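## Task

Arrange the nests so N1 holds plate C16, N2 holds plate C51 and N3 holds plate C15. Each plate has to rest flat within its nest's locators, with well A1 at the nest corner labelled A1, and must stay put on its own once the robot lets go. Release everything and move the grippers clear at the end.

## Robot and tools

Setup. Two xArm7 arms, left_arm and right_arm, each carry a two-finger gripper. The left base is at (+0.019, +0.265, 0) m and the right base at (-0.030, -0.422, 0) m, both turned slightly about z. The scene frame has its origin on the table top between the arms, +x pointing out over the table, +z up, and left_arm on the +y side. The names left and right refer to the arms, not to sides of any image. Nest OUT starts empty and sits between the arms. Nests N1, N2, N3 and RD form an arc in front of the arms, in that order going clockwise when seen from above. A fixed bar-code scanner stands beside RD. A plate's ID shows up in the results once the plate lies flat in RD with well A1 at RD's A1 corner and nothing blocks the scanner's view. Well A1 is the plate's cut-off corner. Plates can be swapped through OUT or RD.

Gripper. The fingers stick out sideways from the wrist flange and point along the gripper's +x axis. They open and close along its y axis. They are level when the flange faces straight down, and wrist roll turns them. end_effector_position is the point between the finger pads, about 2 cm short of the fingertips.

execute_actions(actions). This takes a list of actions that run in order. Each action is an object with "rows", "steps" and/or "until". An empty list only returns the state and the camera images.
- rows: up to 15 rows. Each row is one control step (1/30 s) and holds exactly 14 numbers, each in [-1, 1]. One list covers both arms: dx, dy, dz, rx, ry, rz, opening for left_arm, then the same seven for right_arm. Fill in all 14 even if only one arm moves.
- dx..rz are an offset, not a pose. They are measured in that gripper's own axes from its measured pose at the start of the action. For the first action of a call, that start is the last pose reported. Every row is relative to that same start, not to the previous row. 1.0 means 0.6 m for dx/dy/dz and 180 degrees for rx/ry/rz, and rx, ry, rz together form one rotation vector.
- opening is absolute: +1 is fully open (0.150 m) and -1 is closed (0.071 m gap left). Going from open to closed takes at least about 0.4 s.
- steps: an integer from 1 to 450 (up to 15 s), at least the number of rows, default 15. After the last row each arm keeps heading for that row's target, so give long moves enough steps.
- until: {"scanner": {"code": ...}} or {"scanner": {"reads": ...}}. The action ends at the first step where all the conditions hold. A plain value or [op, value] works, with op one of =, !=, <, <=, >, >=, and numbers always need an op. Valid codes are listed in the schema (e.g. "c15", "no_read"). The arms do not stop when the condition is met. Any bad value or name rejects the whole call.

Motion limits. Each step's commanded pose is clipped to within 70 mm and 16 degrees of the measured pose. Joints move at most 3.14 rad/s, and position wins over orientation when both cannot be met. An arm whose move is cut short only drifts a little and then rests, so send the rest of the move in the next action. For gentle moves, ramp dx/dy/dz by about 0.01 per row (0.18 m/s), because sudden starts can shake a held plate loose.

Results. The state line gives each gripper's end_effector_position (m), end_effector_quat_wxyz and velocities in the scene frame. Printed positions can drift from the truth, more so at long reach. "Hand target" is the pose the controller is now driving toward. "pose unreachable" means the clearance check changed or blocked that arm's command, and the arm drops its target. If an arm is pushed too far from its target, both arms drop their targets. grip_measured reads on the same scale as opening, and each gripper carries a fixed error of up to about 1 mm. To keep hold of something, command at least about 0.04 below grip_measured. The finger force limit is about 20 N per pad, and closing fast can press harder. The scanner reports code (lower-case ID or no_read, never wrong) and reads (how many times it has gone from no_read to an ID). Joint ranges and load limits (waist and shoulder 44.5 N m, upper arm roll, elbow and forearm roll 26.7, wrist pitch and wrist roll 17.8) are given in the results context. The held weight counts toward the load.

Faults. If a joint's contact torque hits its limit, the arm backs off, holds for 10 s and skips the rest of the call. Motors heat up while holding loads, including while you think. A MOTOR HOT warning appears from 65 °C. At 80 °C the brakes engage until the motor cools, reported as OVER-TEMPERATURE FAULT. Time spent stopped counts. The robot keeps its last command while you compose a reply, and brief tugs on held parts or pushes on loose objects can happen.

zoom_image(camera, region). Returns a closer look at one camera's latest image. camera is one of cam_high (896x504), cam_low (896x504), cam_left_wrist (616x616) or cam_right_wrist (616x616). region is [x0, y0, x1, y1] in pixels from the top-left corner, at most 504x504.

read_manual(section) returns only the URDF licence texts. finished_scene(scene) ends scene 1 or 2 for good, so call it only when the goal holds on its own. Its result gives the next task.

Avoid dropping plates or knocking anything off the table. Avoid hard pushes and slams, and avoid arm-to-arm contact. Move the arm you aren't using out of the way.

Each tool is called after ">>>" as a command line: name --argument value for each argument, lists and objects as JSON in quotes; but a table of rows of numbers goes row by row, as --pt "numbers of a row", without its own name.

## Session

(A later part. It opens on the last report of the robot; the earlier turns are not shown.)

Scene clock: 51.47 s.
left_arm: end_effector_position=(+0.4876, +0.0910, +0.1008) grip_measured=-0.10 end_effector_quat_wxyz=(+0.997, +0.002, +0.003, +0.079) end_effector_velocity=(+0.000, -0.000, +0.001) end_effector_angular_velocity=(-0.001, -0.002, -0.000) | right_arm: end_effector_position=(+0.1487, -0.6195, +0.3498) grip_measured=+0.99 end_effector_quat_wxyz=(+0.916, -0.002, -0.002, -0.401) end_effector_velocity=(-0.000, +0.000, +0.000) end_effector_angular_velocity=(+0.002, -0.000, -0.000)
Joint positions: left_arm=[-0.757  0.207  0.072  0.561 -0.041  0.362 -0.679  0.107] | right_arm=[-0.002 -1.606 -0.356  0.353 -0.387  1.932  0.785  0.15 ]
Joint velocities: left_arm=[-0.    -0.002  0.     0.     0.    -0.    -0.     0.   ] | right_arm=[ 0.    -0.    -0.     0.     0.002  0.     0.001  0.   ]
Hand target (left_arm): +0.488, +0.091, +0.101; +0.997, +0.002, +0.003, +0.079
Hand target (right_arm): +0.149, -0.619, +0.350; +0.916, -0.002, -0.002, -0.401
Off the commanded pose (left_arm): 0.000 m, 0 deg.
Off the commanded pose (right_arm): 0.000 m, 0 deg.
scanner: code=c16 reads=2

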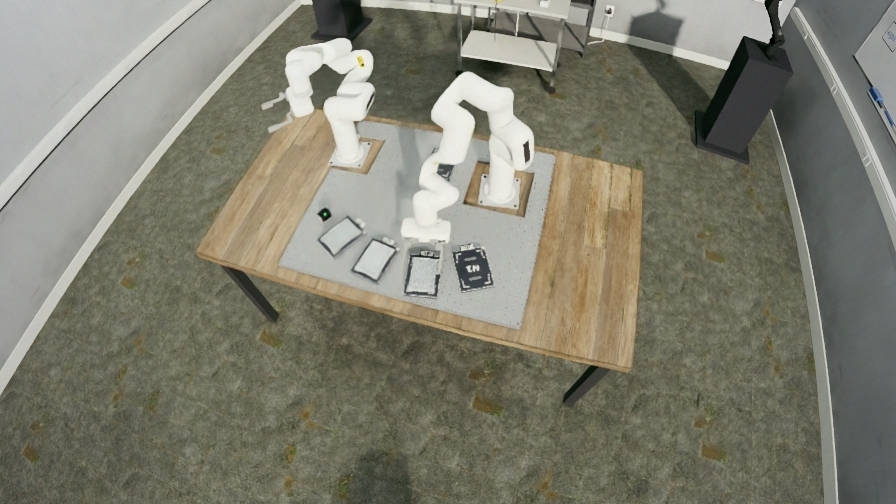

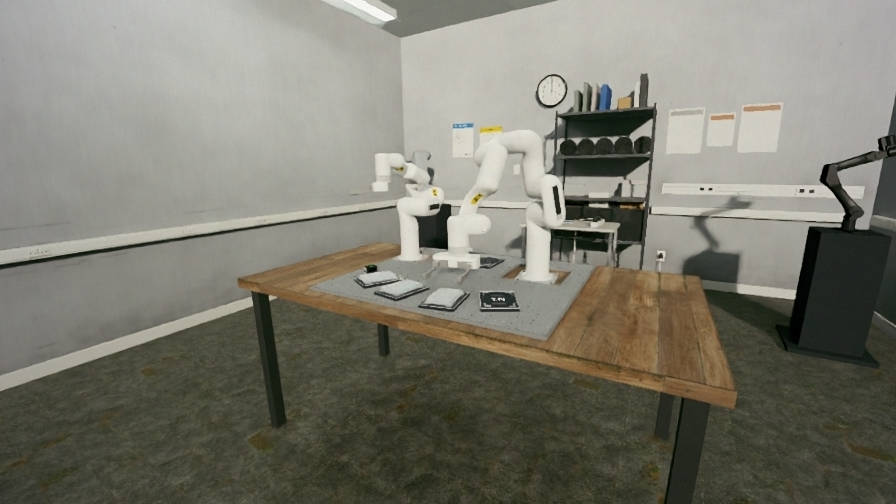

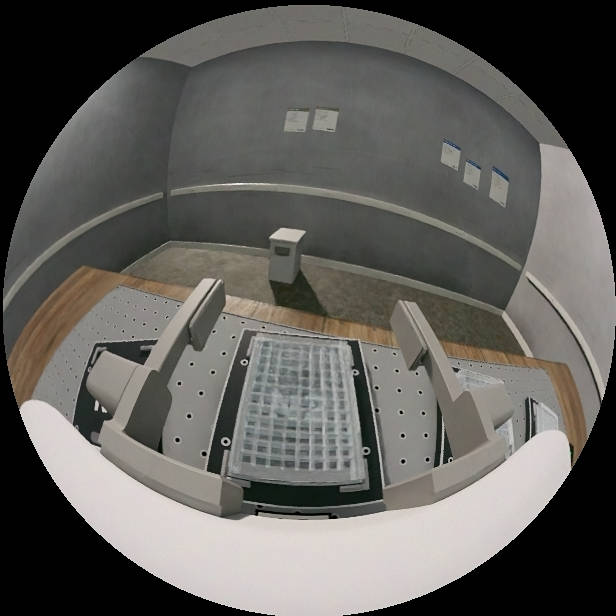

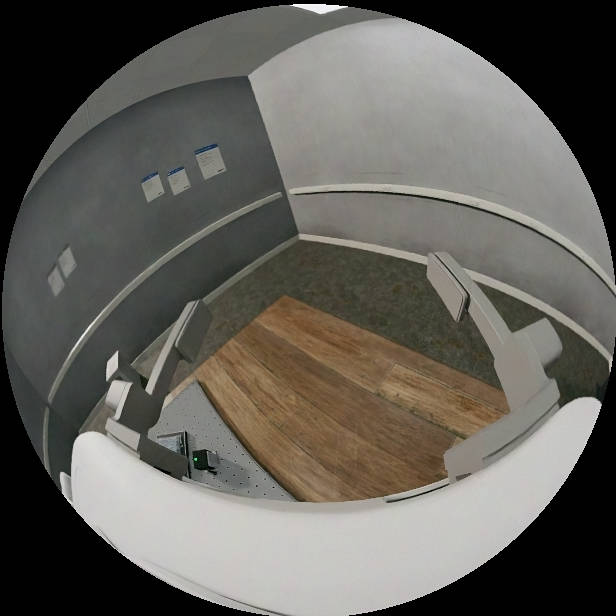

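>>> execute_actions --actions '[{"rows": [[-0.225,-0.5705,0,0,0,-0.2131,-0.1, 0,0,0,0,0,0,1]], "steps": 45},{"rows": [[0,0,-0.02,0,0,0,-0.1, 0,0,0,0,0,0,1],[0,0,-0.04,0,0,0,-0.1, 0,0,0,0,0,0,1],[0,0,-0.06,0,0,0,-0.1, 0,0,0,0,0,0,1],[0,0,-0.08,0,0,0,-0.1, 0,0,0,0,0,0,1],[0,0,-0.1013,0,0,0,-0.1, 0,0,0,0,0,0,1]], "steps": 25},{"rows": [[0,0,0,0,0,0,-0.25, 0,0,0,0,0,0,1],[0,0,0,0,0,0,-0.4, 0,0,0,0,0,0,1],[0,0,0,0,0,0,-0.5, 0,0,0,0,0,0,1],[0,0,0,0,0,0,-0.55, 0,0,0,0,0,0,1],[0,0,0,0,0,0,-0.6, 0,0,0,0,0,0,1],[0,0,0,0,0,0,-0.64, 0,0,0,0,0,0,1],[0,0,0,0,0,0,-0.68, 0,0,0,0,0,0,1],[0,0,0,0,0,0,-0.72, 0,0,0,0,0,0,1],[0,0,0,0,0,0,-0.78, 0,0,0,0,0,0,1]], "steps": 22}]'

>>> zoom_image --camera "cam_left_wrist" --region '[150, 250, 470, 530]'

Scene clock: 54.97 s.
left_arm: end_effector_position=(+0.4091, -0.2679, +0.0396) grip_measured=-0.66 end_effector_quat_wxyz=(+0.967, +0.002, +0.003, -0.253) end_effector_velocity=(-0.000, -0.001, +0.001) end_effector_angular_velocity=(-0.001, -0.001, -0.001) | right_arm: end_effector_position=(+0.1487, -0.6195, +0.3498) grip_measured=+0.99 end_effector_quat_wxyz=(+0.916, -0.002, -0.002, -0.401) end_effector_velocity=(-0.000, -0.000, -0.000) end_effector_angular_velocity=(-0.001, +0.000, -0.002)
Joint positions: left_arm=[-1.061  0.706 -0.119  1.177  0.163  0.487 -0.656  0.084] | right_arm=[-0.002 -1.606 -0.356  0.353 -0.387  1.932  0.785  0.15 ]
Joint velocities: left_arm=[-0.001 -0.001  0.     0.     0.    -0.001 -0.     0.   ] | right_arm=[-0.001  0.    -0.    -0.    -0.001 -0.     0.001  0.   ]
Hand target (left_arm): +0.409, -0.268, +0.040; +0.967, +0.002, +0.003, -0.253
Hand target (right_arm): +0.149, -0.619, +0.350; +0.916, -0.002, -0.002, -0.401
Off the commanded pose (left_arm): 0.000 m, 0 deg.
Off the commanded pose (right_arm): 0.000 m, 0 deg.
scanner: code=no_read reads=2

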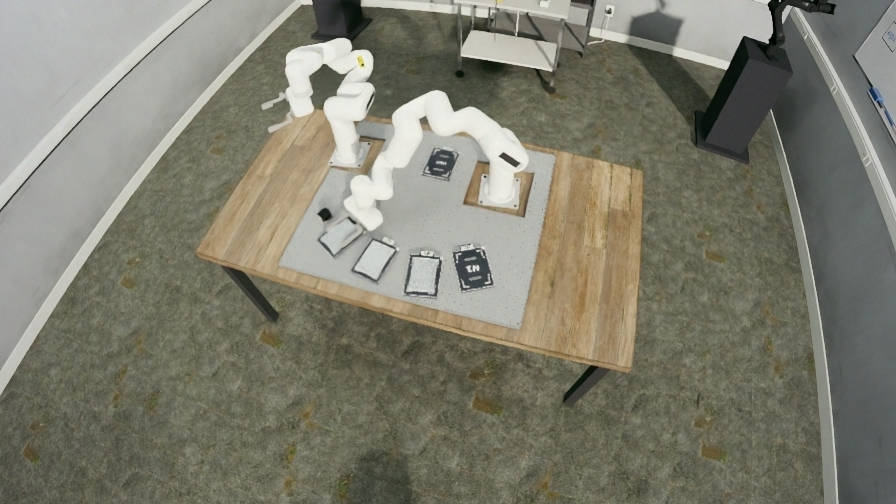

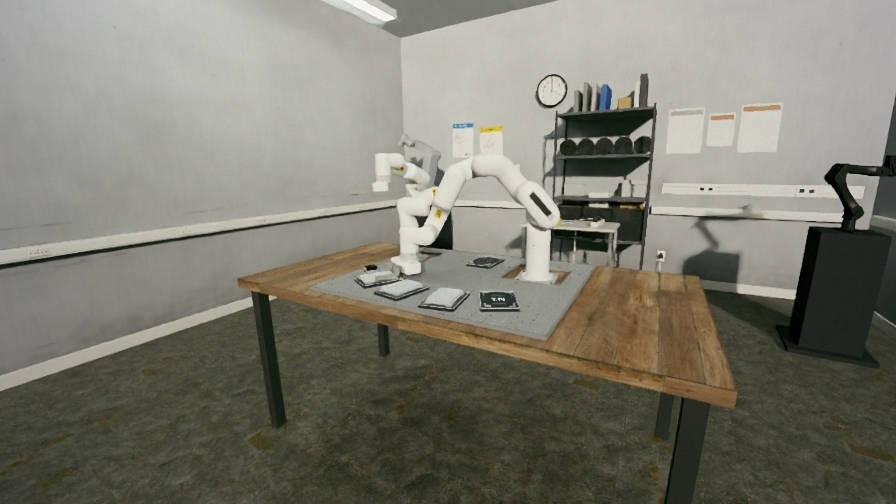

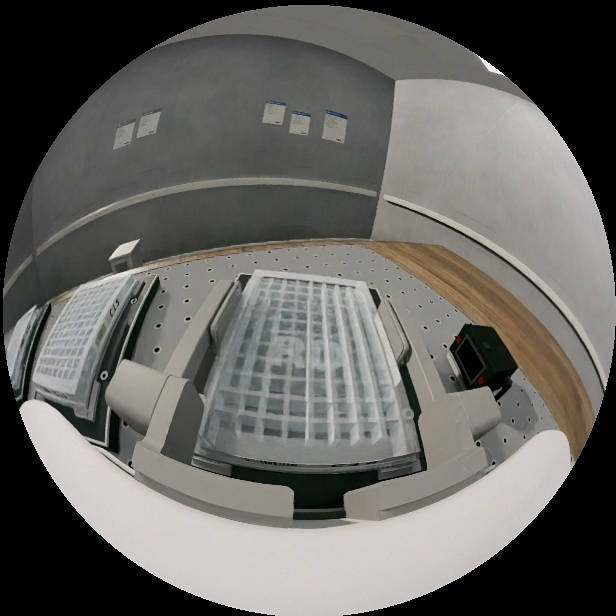

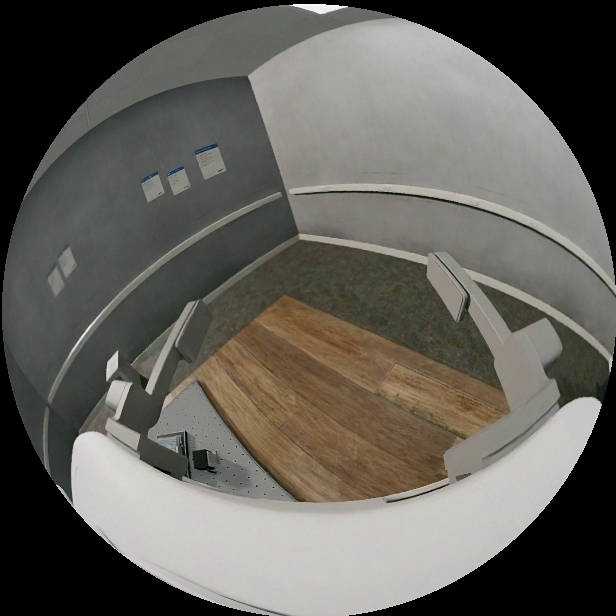

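Region (150, 250, 470, 530) of cam_left_wrist's 616x616 image, scaled by 1.575, with more detail than that image has; it fills the top 441 rows of this view, and the rest is white.

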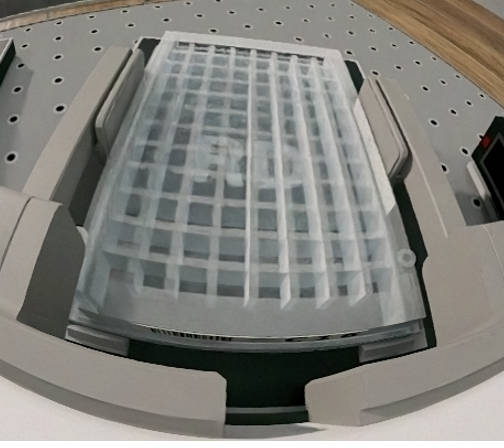

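>>> execute_actions --actions '[{"rows": [[0,0,0.005,0,0,0,-0.78, 0,0,0,0,0,0,1],[0,0,0.01,0,0,0,-0.78, 0,0,0,0,0,0,1],[0,0,0.02,0,0,0,-0.78, 0,0,0,0,0,0,1],[0,0,0.03,0,0,0,-0.78, 0,0,0,0,0,0,1],[0,0,0.04,0,0,0,-0.78, 0,0,0,0,0,0,1],[0,0,0.05,0,0,0,-0.78, 0,0,0,0,0,0,1],[0,0,0.06,0,0,0,-0.78, 0,0,0,0,0,0,1],[0,0,0.07,0,0,0,-0.78, 0,0,0,0,0,0,1],[0,0,0.08,0,0,0,-0.78, 0,0,0,0,0,0,1]], "steps": 20},{"rows": [[-0.0116,0.0213,0,0,0,0.0088,-0.78, 0,0,0,0,0,0,1],[-0.0231,0.0426,0,0,0,0.0175,-0.78, 0,0,0,0,0,0,1],[-0.0347,0.0638,0,0,0,0.0263,-0.78, 0,0,0,0,0,0,1],[-0.0462,0.0851,0,0,0,0.035,-0.78, 0,0,0,0,0,0,1],[-0.0578,0.1064,0,0,0,0.0438,-0.78, 0,0,0,0,0,0,1],[-0.0693,0.1277,0,0,0,0.0525,-0.78, 0,0,0,0,0,0,1],[-0.0809,0.1489,0,0,0,0.0613,-0.78, 0,0,0,0,0,0,1],[-0.0924,0.1702,0,0,0,0.07,-0.78, 0,0,0,0,0,0,1],[-0.104,0.1915,0,0,0,0.0788,-0.78, 0,0,0,0,0,0,1],[-0.1155,0.2128,0,0,0,0.0875,-0.78, 0,0,0,0,0,0,1],[-0.1271,0.234,0,0,0,0.0963,-0.78, 0,0,0,0,0,0,1],[-0.1386,0.2553,0,0,0,0.105,-0.78, 0,0,0,0,0,0,1]], "steps": 22},{"rows": [[-0.0041,0.0239,0,0,0,0.0088,-0.78, 0,0,0,0,0,0,1],[-0.0081,0.0478,0,0,0,0.0175,-0.78, 0,0,0,0,0,0,1],[-0.0122,0.0716,0,0,0,0.0263,-0.78, 0,0,0,0,0,0,1],[-0.0162,0.0955,0,0,0,0.035,-0.78, 0,0,0,0,0,0,1],[-0.0203,0.1194,0,0,0,0.0438,-0.78, 0,0,0,0,0,0,1],[-0.0243,0.1433,0,0,0,0.0525,-0.78, 0,0,0,0,0,0,1],[-0.0284,0.1671,0,0,0,0.0613,-0.78, 0,0,0,0,0,0,1],[-0.0324,0.191,0,0,0,0.07,-0.78, 0,0,0,0,0,0,1],[-0.0365,0.2149,0,0,0,0.0788,-0.78, 0,0,0,0,0,0,1],[-0.0405,0.2388,0,0,0,0.0875,-0.78, 0,0,0,0,0,0,1],[-0.0446,0.2626,0,0,0,0.0963,-0.78, 0,0,0,0,0,0,1],[-0.0486,0.2865,0,0,0,0.105,-0.78, 0,0,0,0,0,0,1]], "steps": 22},{"rows": [[0.0039,0.0239,0,0,0,0.0088,-0.78, 0,0,0,0,0,0,1],[0.0078,0.0478,0,0,0,0.0175,-0.78, 0,0,0,0,0,0,1],[0.0117,0.0717,0,0,0,0.0263,-0.78, 0,0,0,0,0,0,1],[0.0156,0.0956,0,0,0,0.035,-0.78, 0,0,0,0,0,0,1],[0.0195,0.1195,0,0,0,0.0438,-0.78, 0,0,0,0,0,0,1],[0.0234,0.1434,0,0,0,0.0525,-0.78, 0,0,0,0,0,0,1],[0.0273,0.1672,0,0,0,0.0613,-0.78, 0,0,0,0,0,0,1],[0.0312,0.1911,0,0,0,0.07,-0.78, 0,0,0,0,0,0,1],[0.0351,0.215,0,0,0,0.0788,-0.78, 0,0,0,0,0,0,1],[0.039,0.2389,0,0,0,0.0875,-0.78, 0,0,0,0,0,0,1],[0.0429,0.2628,0,0,0,0.0963,-0.78, 0,0,0,0,0,0,1],[0.0468,0.2867,0,0,0,0.105,-0.78, 0,0,0,0,0,0,1]], "steps": 28}]'

Scene clock: 58.77 s.
left_arm: end_effector_position=(+0.4158, +0.2514, +0.0887) grip_measured=-0.66 end_effector_quat_wxyz=(+0.972, +0.002, +0.002, +0.234) end_effector_velocity=(-0.000, +0.002, +0.000) end_effector_angular_velocity=(-0.000, -0.000, +0.005) | right_arm: end_effector_position=(+0.1487, -0.6195, +0.3498) grip_measured=+0.99 end_effector_quat_wxyz=(+0.916, -0.002, -0.002, -0.401) end_effector_velocity=(-0.000, -0.000, +0.000) end_effector_angular_velocity=(-0.000, +0.001, -0.002)
Joint positions: left_arm=[-0.66   0.032  0.223  0.219 -0.035  0.194 -0.748  0.084] | right_arm=[-0.002 -1.606 -0.356  0.353 -0.387  1.932  0.785  0.15 ]
Joint velocities: left_arm=[ 0.002 -0.001  0.003 -0.001 -0.     0.     0.     0.   ] | right_arm=[-0.     0.002  0.     0.001 -0.    -0.     0.002 -0.   ]
Hand target (left_arm): +0.416, +0.252, +0.089; +0.972, +0.002, +0.002, +0.234
Hand target (right_arm): +0.149, -0.619, +0.350; +0.916, -0.002, -0.002, -0.401
Off the commanded pose (left_arm): 0.001 m, 0 deg.
Off the commanded pose (right_arm): 0.000 m, 0 deg.
scanner: code=no_read reads=2

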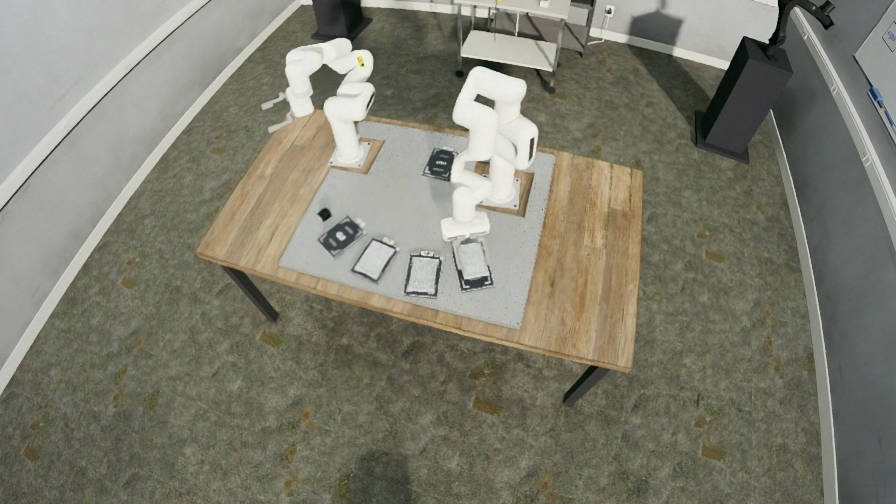

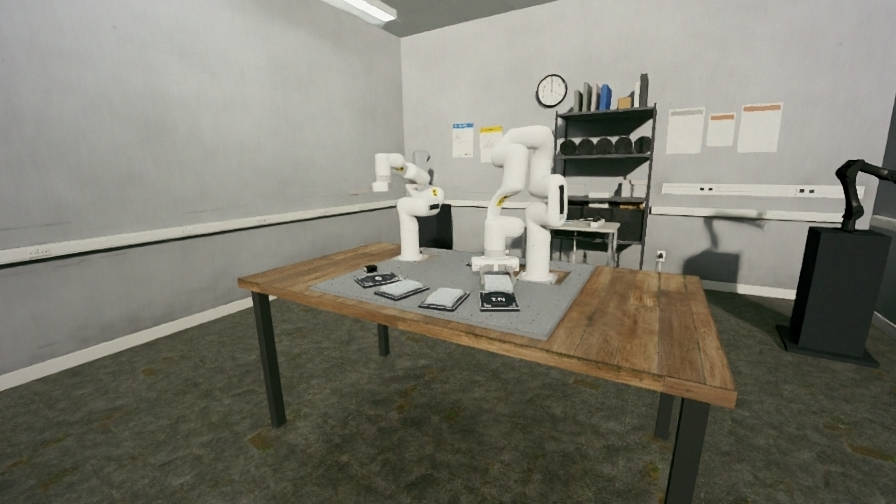

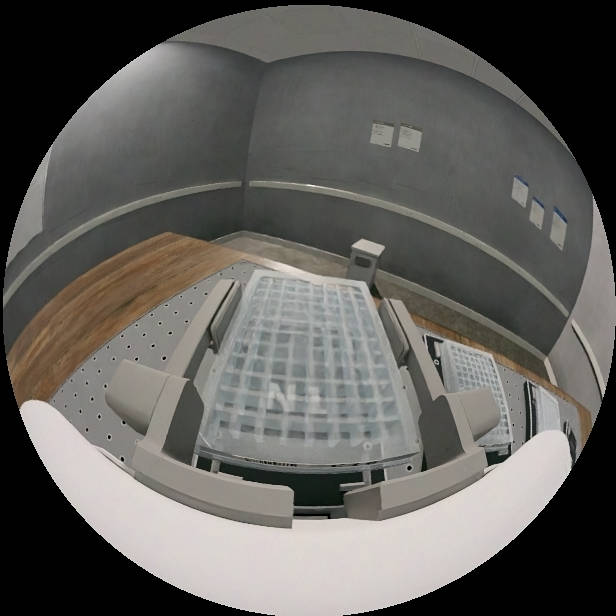

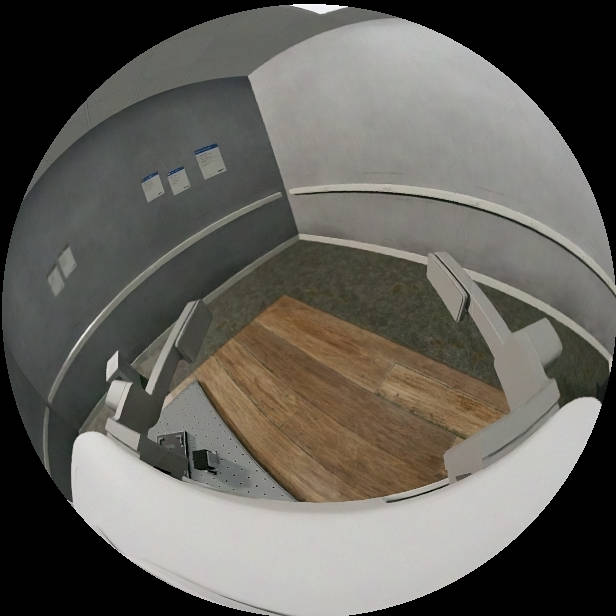

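>>> execute_actions --actions '[]'

Scene clock: 59.20 s.
left_arm: end_effector_position=(+0.4158, +0.2517, +0.0887) grip_measured=-0.66 end_effector_quat_wxyz=(+0.972, +0.002, +0.002, +0.234) end_effector_velocity=(-0.000, +0.001, -0.000) end_effector_angular_velocity=(+0.000, +0.001, +0.003) | right_arm: end_effector_position=(+0.1487, -0.6195, +0.3498) grip_measured=+0.99 end_effector_quat_wxyz=(+0.916, -0.002, -0.002, -0.401) end_effector_velocity=(-0.000, -0.000, +0.000) end_effector_angular_velocity=(+0.001, -0.000, -0.001)
Joint positions: left_arm=[-0.66   0.032  0.223  0.219 -0.035  0.194 -0.748  0.084] | right_arm=[-0.002 -1.606 -0.356  0.353 -0.387  1.932  0.785  0.15 ]
Joint velocities: left_arm=[ 0.002  0.     0.    -0.     0.    -0.    -0.001  0.   ] | right_arm=[-0.     0.001 -0.     0.     0.001 -0.     0.    -0.   ]
Hand target (left_arm): +0.416, +0.252, +0.089; +0.972, +0.002, +0.002, +0.234
Hand target (right_arm): +0.149, -0.619, +0.350; +0.916, -0.002, -0.002, -0.401
Off the commanded pose (left_arm): 0.001 m, 0 deg.
Off the commanded pose (right_arm): 0.000 m, 0 deg.
scanner: code=no_read reads=2

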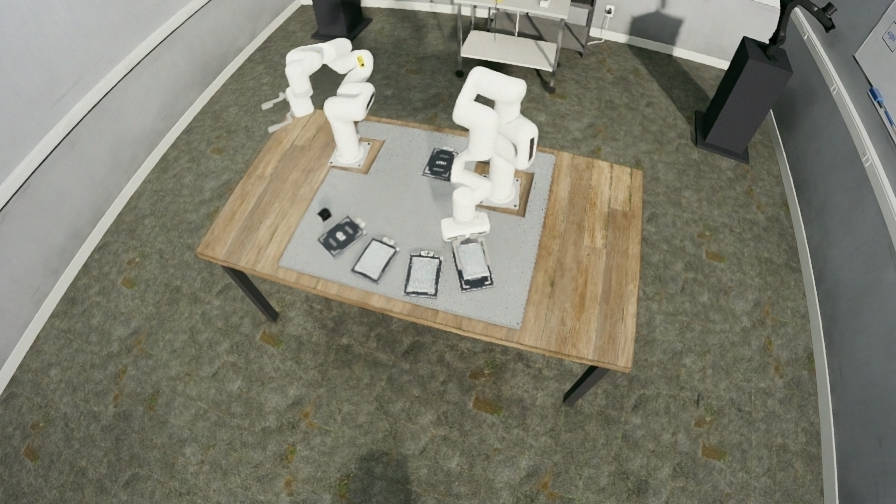

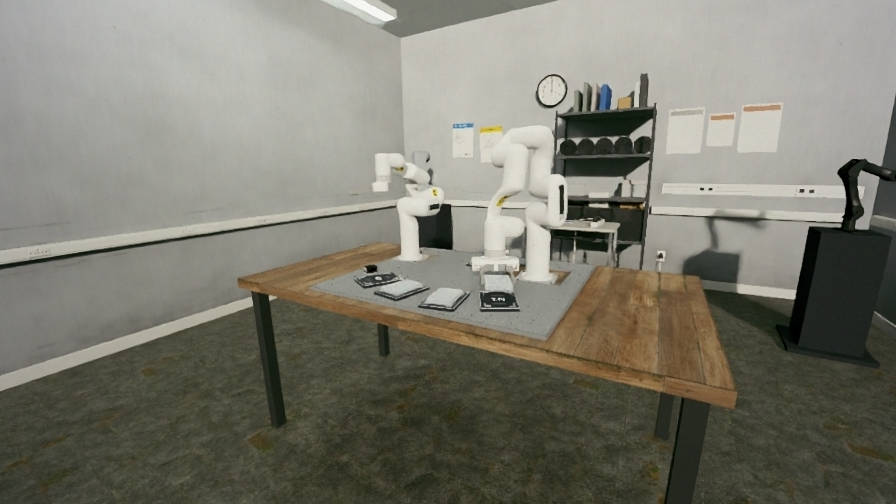

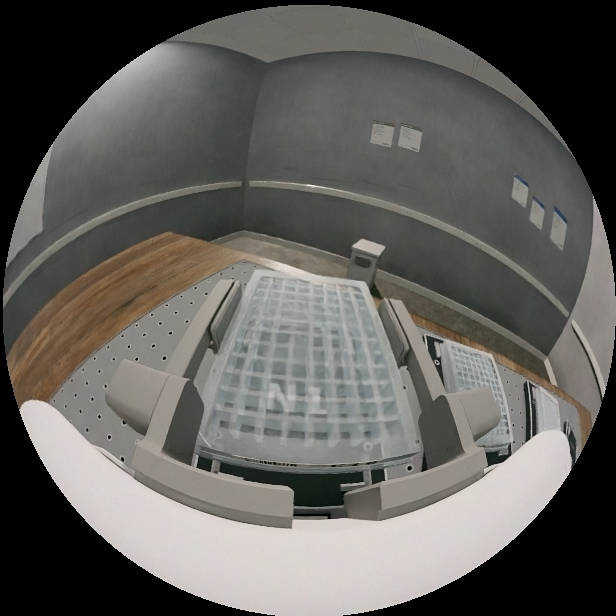

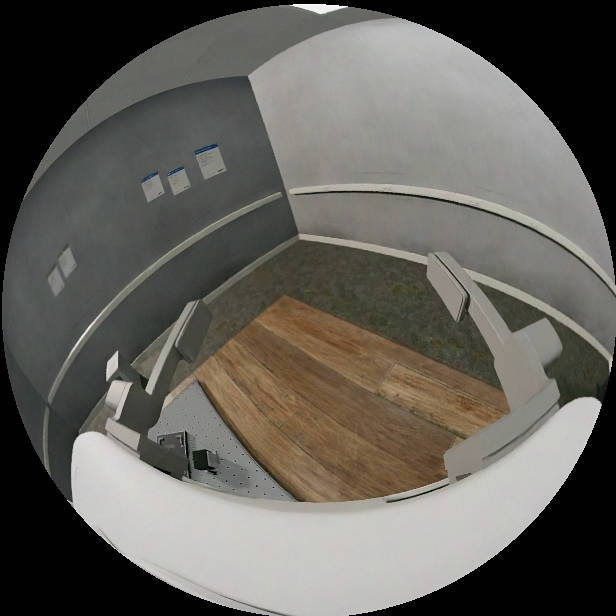

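>>> execute_actions --actions '[{"rows": [[0.0007,0.002,-0.005,0,0,0.001,-0.78,0,0,0,0,0,0,1],[0.0014,0.0045,-0.011,0,0,0.0017,-0.78,0,0,0,0,0,0,1],[0.0014,0.0045,-0.018,0,0,0.0017,-0.78,0,0,0,0,0,0,1],[0.0014,0.0045,-0.025,0,0,0.0017,-0.78,0,0,0,0,0,0,1],[0.0014,0.0045,-0.032,0,0,0.0017,-0.78,0,0,0,0,0,0,1],[0.0014,0.0045,-0.039,0,0,0.0017,-0.78,0,0,0,0,0,0,1],[0.0014,0.0045,-0.046,0,0,0.0017,-0.78,0,0,0,0,0,0,1],[0.0014,0.0045,-0.053,0,0,0.0017,-0.78,0,0,0,0,0,0,1],[0.0014,0.0045,-0.059,0,0,0.0017,-0.78,0,0,0,0,0,0,1],[0.0014,0.0045,-0.0645,0,0,0.0017,-0.78,0,0,0,0,0,0,1]], "steps": 22}]'

Scene clock: 60.17 s.
left_arm: end_effector_position=(+0.4154, +0.2545, +0.0504) grip_measured=-0.66 end_effector_quat_wxyz=(+0.971, +0.001, +0.002, +0.237) end_effector_velocity=(-0.001, -0.003, -0.001) end_effector_angular_velocity=(-0.006, +0.001, -0.008) | right_arm: end_effector_position=(+0.1487, -0.6195, +0.3498) grip_measured=+0.99 end_effector_quat_wxyz=(+0.916, -0.002, -0.002, -0.401) end_effector_velocity=(+0.000, +0.000, -0.000) end_effector_angular_velocity=(+0.001, -0.000, +0.002)
Joint positions: left_arm=[-0.503  0.239  0.019  0.253 -0.236  0.02  -0.6    0.084] | right_arm=[-0.002 -1.606 -0.356  0.353 -0.387  1.932  0.785  0.15 ]
Joint velocities: left_arm=[ 0.024  0.001 -0.028 -0.002 -0.004 -0.005  0.009 -0.   ] | right_arm=[ 0.001 -0.001 -0.    -0.     0.001  0.     0.    -0.   ]
Hand target (left_arm): +0.415, +0.254, +0.050; +0.971, +0.001, +0.003, +0.237
Hand target (right_arm): +0.149, -0.619, +0.350; +0.916, -0.002, -0.002, -0.401
Off the commanded pose (left_arm): 0.001 m, 0 deg.
Off the commanded pose (right_arm): 0.000 m, 0 deg.
scanner: code=no_read reads=2

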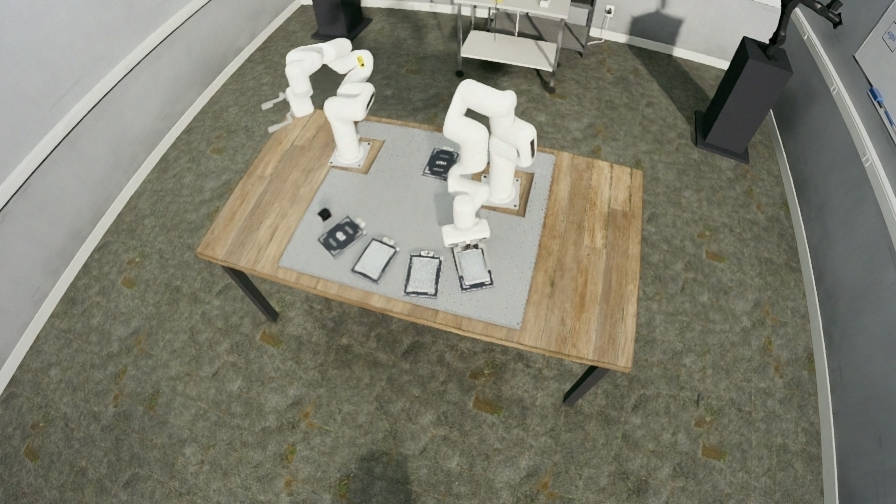

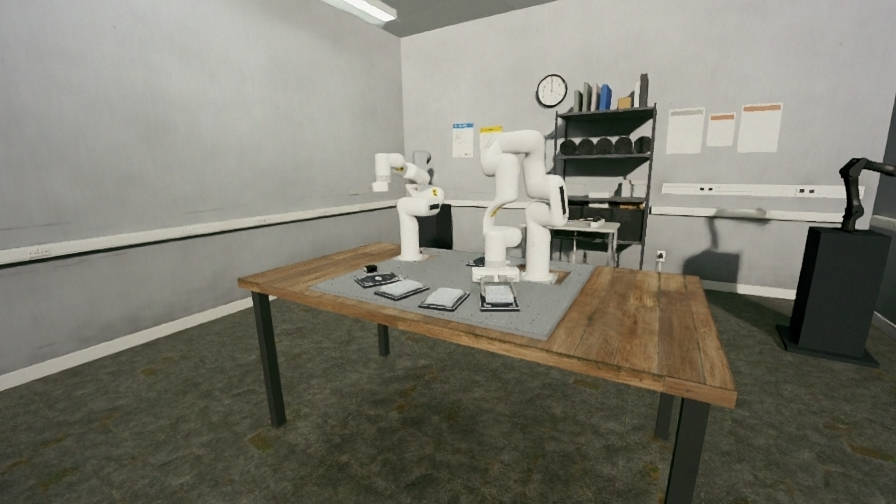

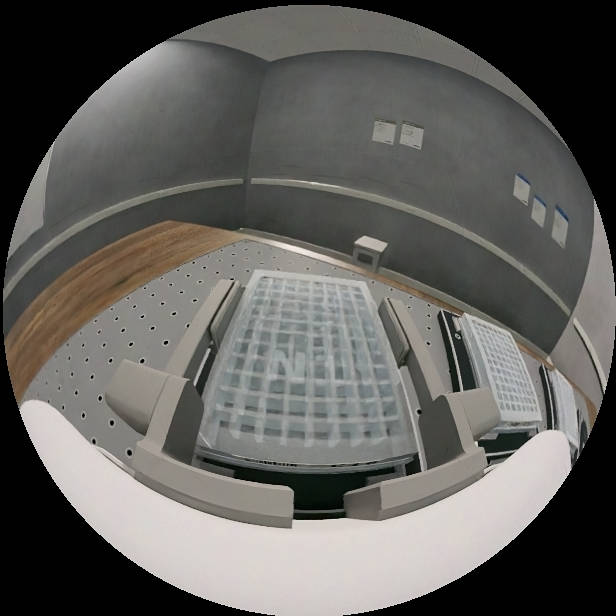

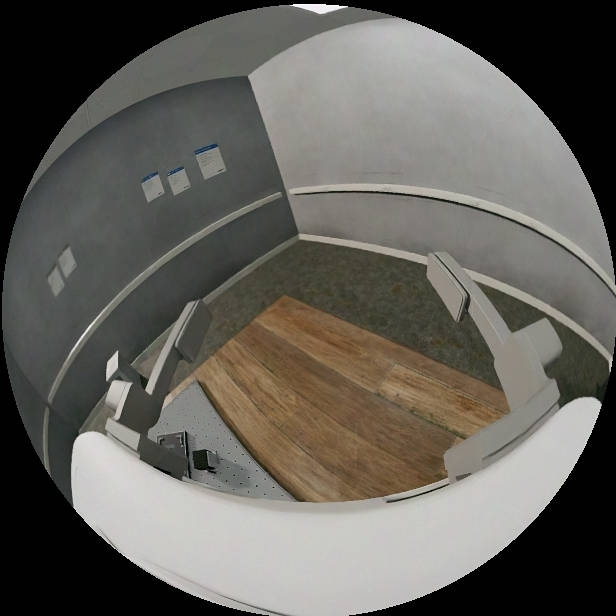

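>>> execute_actions --actions '[{"rows": [[0,0,-0.004,0,0,0,-0.78,0,0,0,0,0,0,1],[0,0,-0.008,0,0,0,-0.78,0,0,0,0,0,0,1],[0,0,-0.012,0,0,0,-0.78,0,0,0,0,0,0,1],[0,0,-0.0155,0,0,0,-0.78,0,0,0,0,0,0,1]], "steps": 15}]'

Scene clock: 60.73 s.
left_arm: end_effector_position=(+0.4154, +0.2544, +0.0412) grip_measured=-0.66 end_effector_quat_wxyz=(+0.971, +0.001, +0.002, +0.237) end_effector_velocity=(-0.000, -0.000, -0.000) end_effector_angular_velocity=(-0.000, -0.000, +0.000) | right_arm: end_effector_position=(+0.1487, -0.6195, +0.3498) grip_measured=+0.99 end_effector_quat_wxyz=(+0.916, -0.002, -0.002, -0.401) end_effector_velocity=(+0.000, +0.000, +0.000) end_effector_angular_velocity=(-0.000, -0.000, +0.001)
Joint positions: left_arm=[-0.467  0.288 -0.018  0.264 -0.243 -0.02  -0.592  0.084] | right_arm=[-0.002 -1.606 -0.356  0.353 -0.387  1.932  0.785  0.15 ]
Joint velocities: left_arm=[ 0.002  0.    -0.002 -0.    -0.    -0.001 -0.    -0.   ] | right_arm=[ 0.001  0.001  0.    -0.    -0.    -0.001  0.     0.   ]
Hand target (left_arm): +0.415, +0.254, +0.041; +0.971, +0.001, +0.002, +0.237
Hand target (right_arm): +0.149, -0.619, +0.350; +0.916, -0.002, -0.002, -0.401
Off the commanded pose (left_arm): 0.000 m, 0 deg.
Off the commanded pose (right_arm): 0.000 m, 0 deg.
scanner: code=no_read reads=2

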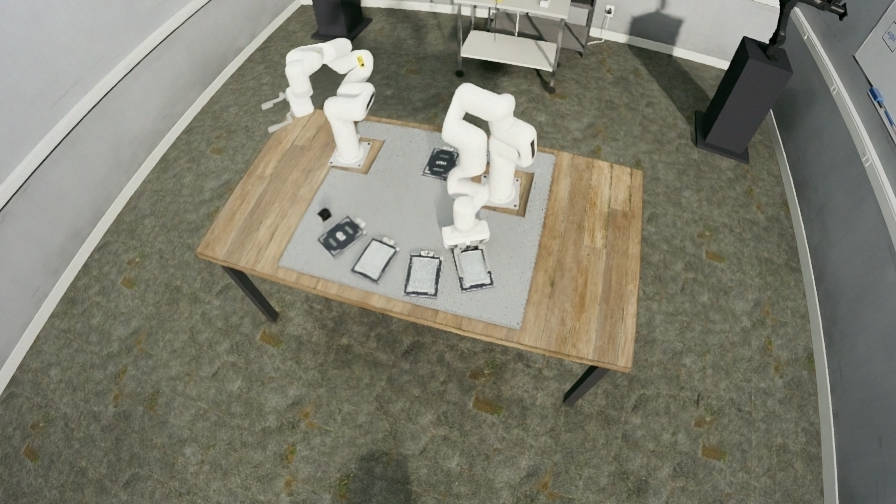

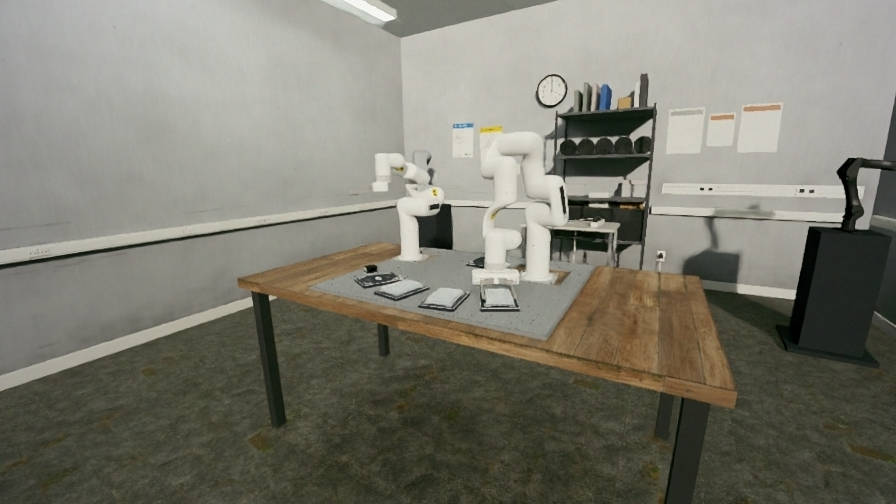

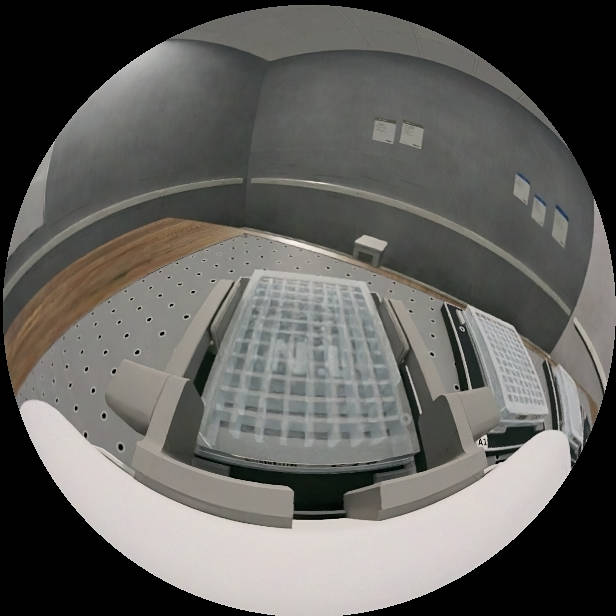

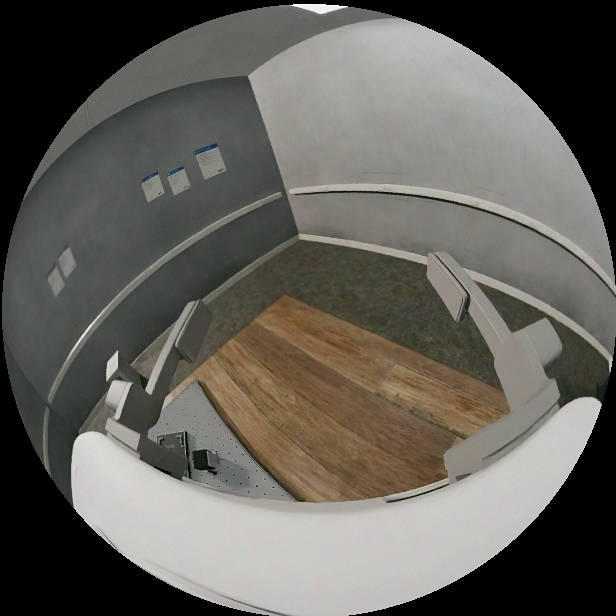

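>>> execute_actions --actions '[{"rows": [[0,0,0,0,0,0,-0.7,0,0,0,0,0,0,1],[0,0,0,0,0,0,-0.6,0,0,0,0,0,0,1],[0,0,0,0,0,0,-0.5,0,0,0,0,0,0,1],[0,0,0,0,0,0,-0.4,0,0,0,0,0,0,1],[0,0,0,0,0,0,-0.3,0,0,0,0,0,0,1],[0,0,0,0,0,0,-0.2,0,0,0,0,0,0,1],[0,0,0,0,0,0,-0.1,0,0,0,0,0,0,1]], "steps": 14},{"rows": [[0,0,0.01,0,0,0,-0.1,0,0,0,0,0,0,1],[0,0,0.02,0,0,0,-0.1,0,0,0,0,0,0,1],[0,0,0.035,0,0,0,-0.1,0,0,0,0,0,0,1],[0,0,0.05,0,0,0,-0.1,0,0,0,0,0,0,1],[0,0,0.065,0,0,0,-0.1,0,0,0,0,0,0,1],[0,0,0.08,0,0,0,-0.1,0,0,0,0,0,0,1],[0,0,0.09,0,0,0,-0.1,0,0,0,0,0,0,1],[0,0,0.098,0,0,0,-0.1,0,0,0,0,0,0,1]], "steps": 18}]'

>>> zoom_image --camera "cam_left_wrist" --region '[150, 250, 470, 530]'

Scene clock: 62.03 s.
left_arm: end_effector_position=(+0.4154, +0.2547, +0.0996) grip_measured=-0.10 end_effector_quat_wxyz=(+0.972, -0.001, +0.002, +0.237) end_effector_velocity=(-0.002, -0.004, -0.004) end_effector_angular_velocity=(+0.076, +0.037, +0.006) | right_arm: end_effector_position=(+0.1487, -0.6195, +0.3498) grip_measured=+0.99 end_effector_quat_wxyz=(+0.916, -0.002, -0.002, -0.401) end_effector_velocity=(-0.000, -0.000, -0.000) end_effector_angular_velocity=(-0.001, +0.001, -0.000)
Joint positions: left_arm=[-0.529 -0.029  0.113  0.211  0.001  0.242 -0.767  0.107] | right_arm=[-0.002 -1.606 -0.356  0.353 -0.387  1.932  0.785  0.15 ]
Joint velocities: left_arm=[ 0.036  0.024 -0.023  0.029  0.244  0.062 -0.232  0.   ] | right_arm=[ 0.     0.001  0.     0.    -0.001  0.001  0.     0.   ]
Hand target (left_arm): +0.415, +0.254, +0.100; +0.971, +0.001, +0.002, +0.237
Hand target (right_arm): +0.149, -0.619, +0.350; +0.916, -0.002, -0.002, -0.401
Off the commanded pose (left_arm): 0.001 m, 0 deg.
Off the commanded pose (right_arm): 0.000 m, 0 deg.
scanner: code=no_read reads=2

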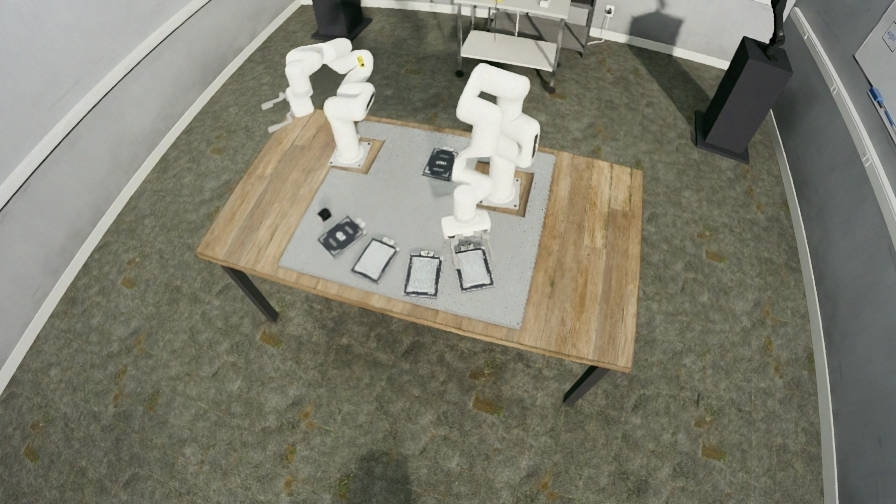

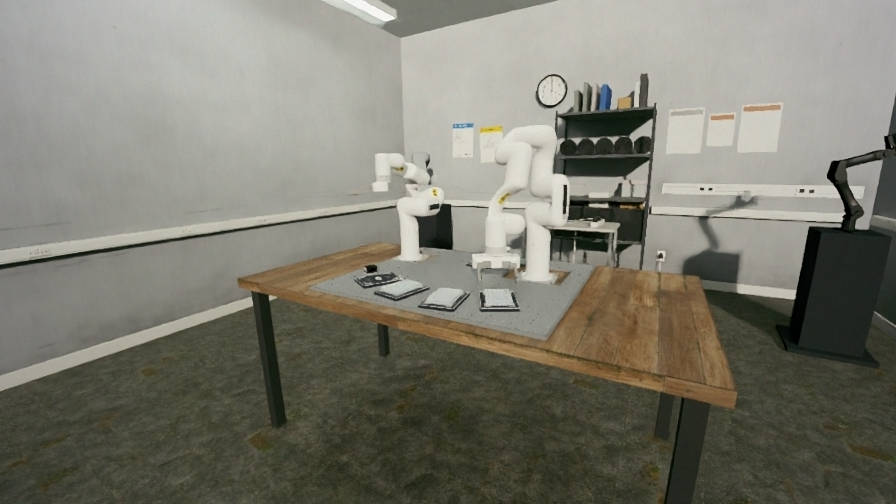

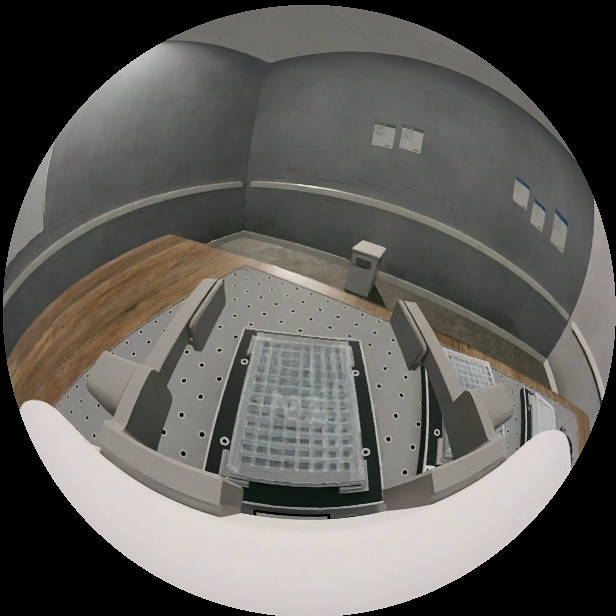

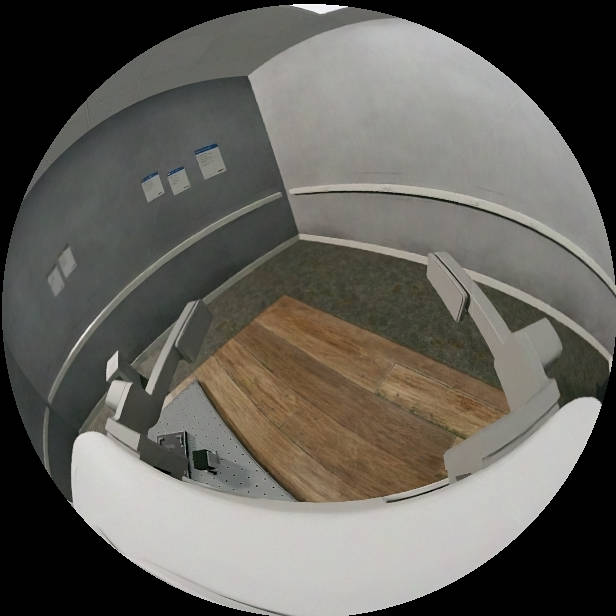

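Region (150, 250, 470, 530) of cam_left_wrist's 616x616 image, scaled by 1.575, with more detail than that image has; it fills the top 441 rows of this view, and the rest is white.

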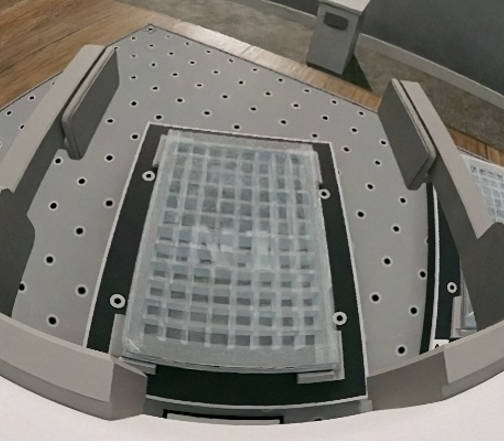

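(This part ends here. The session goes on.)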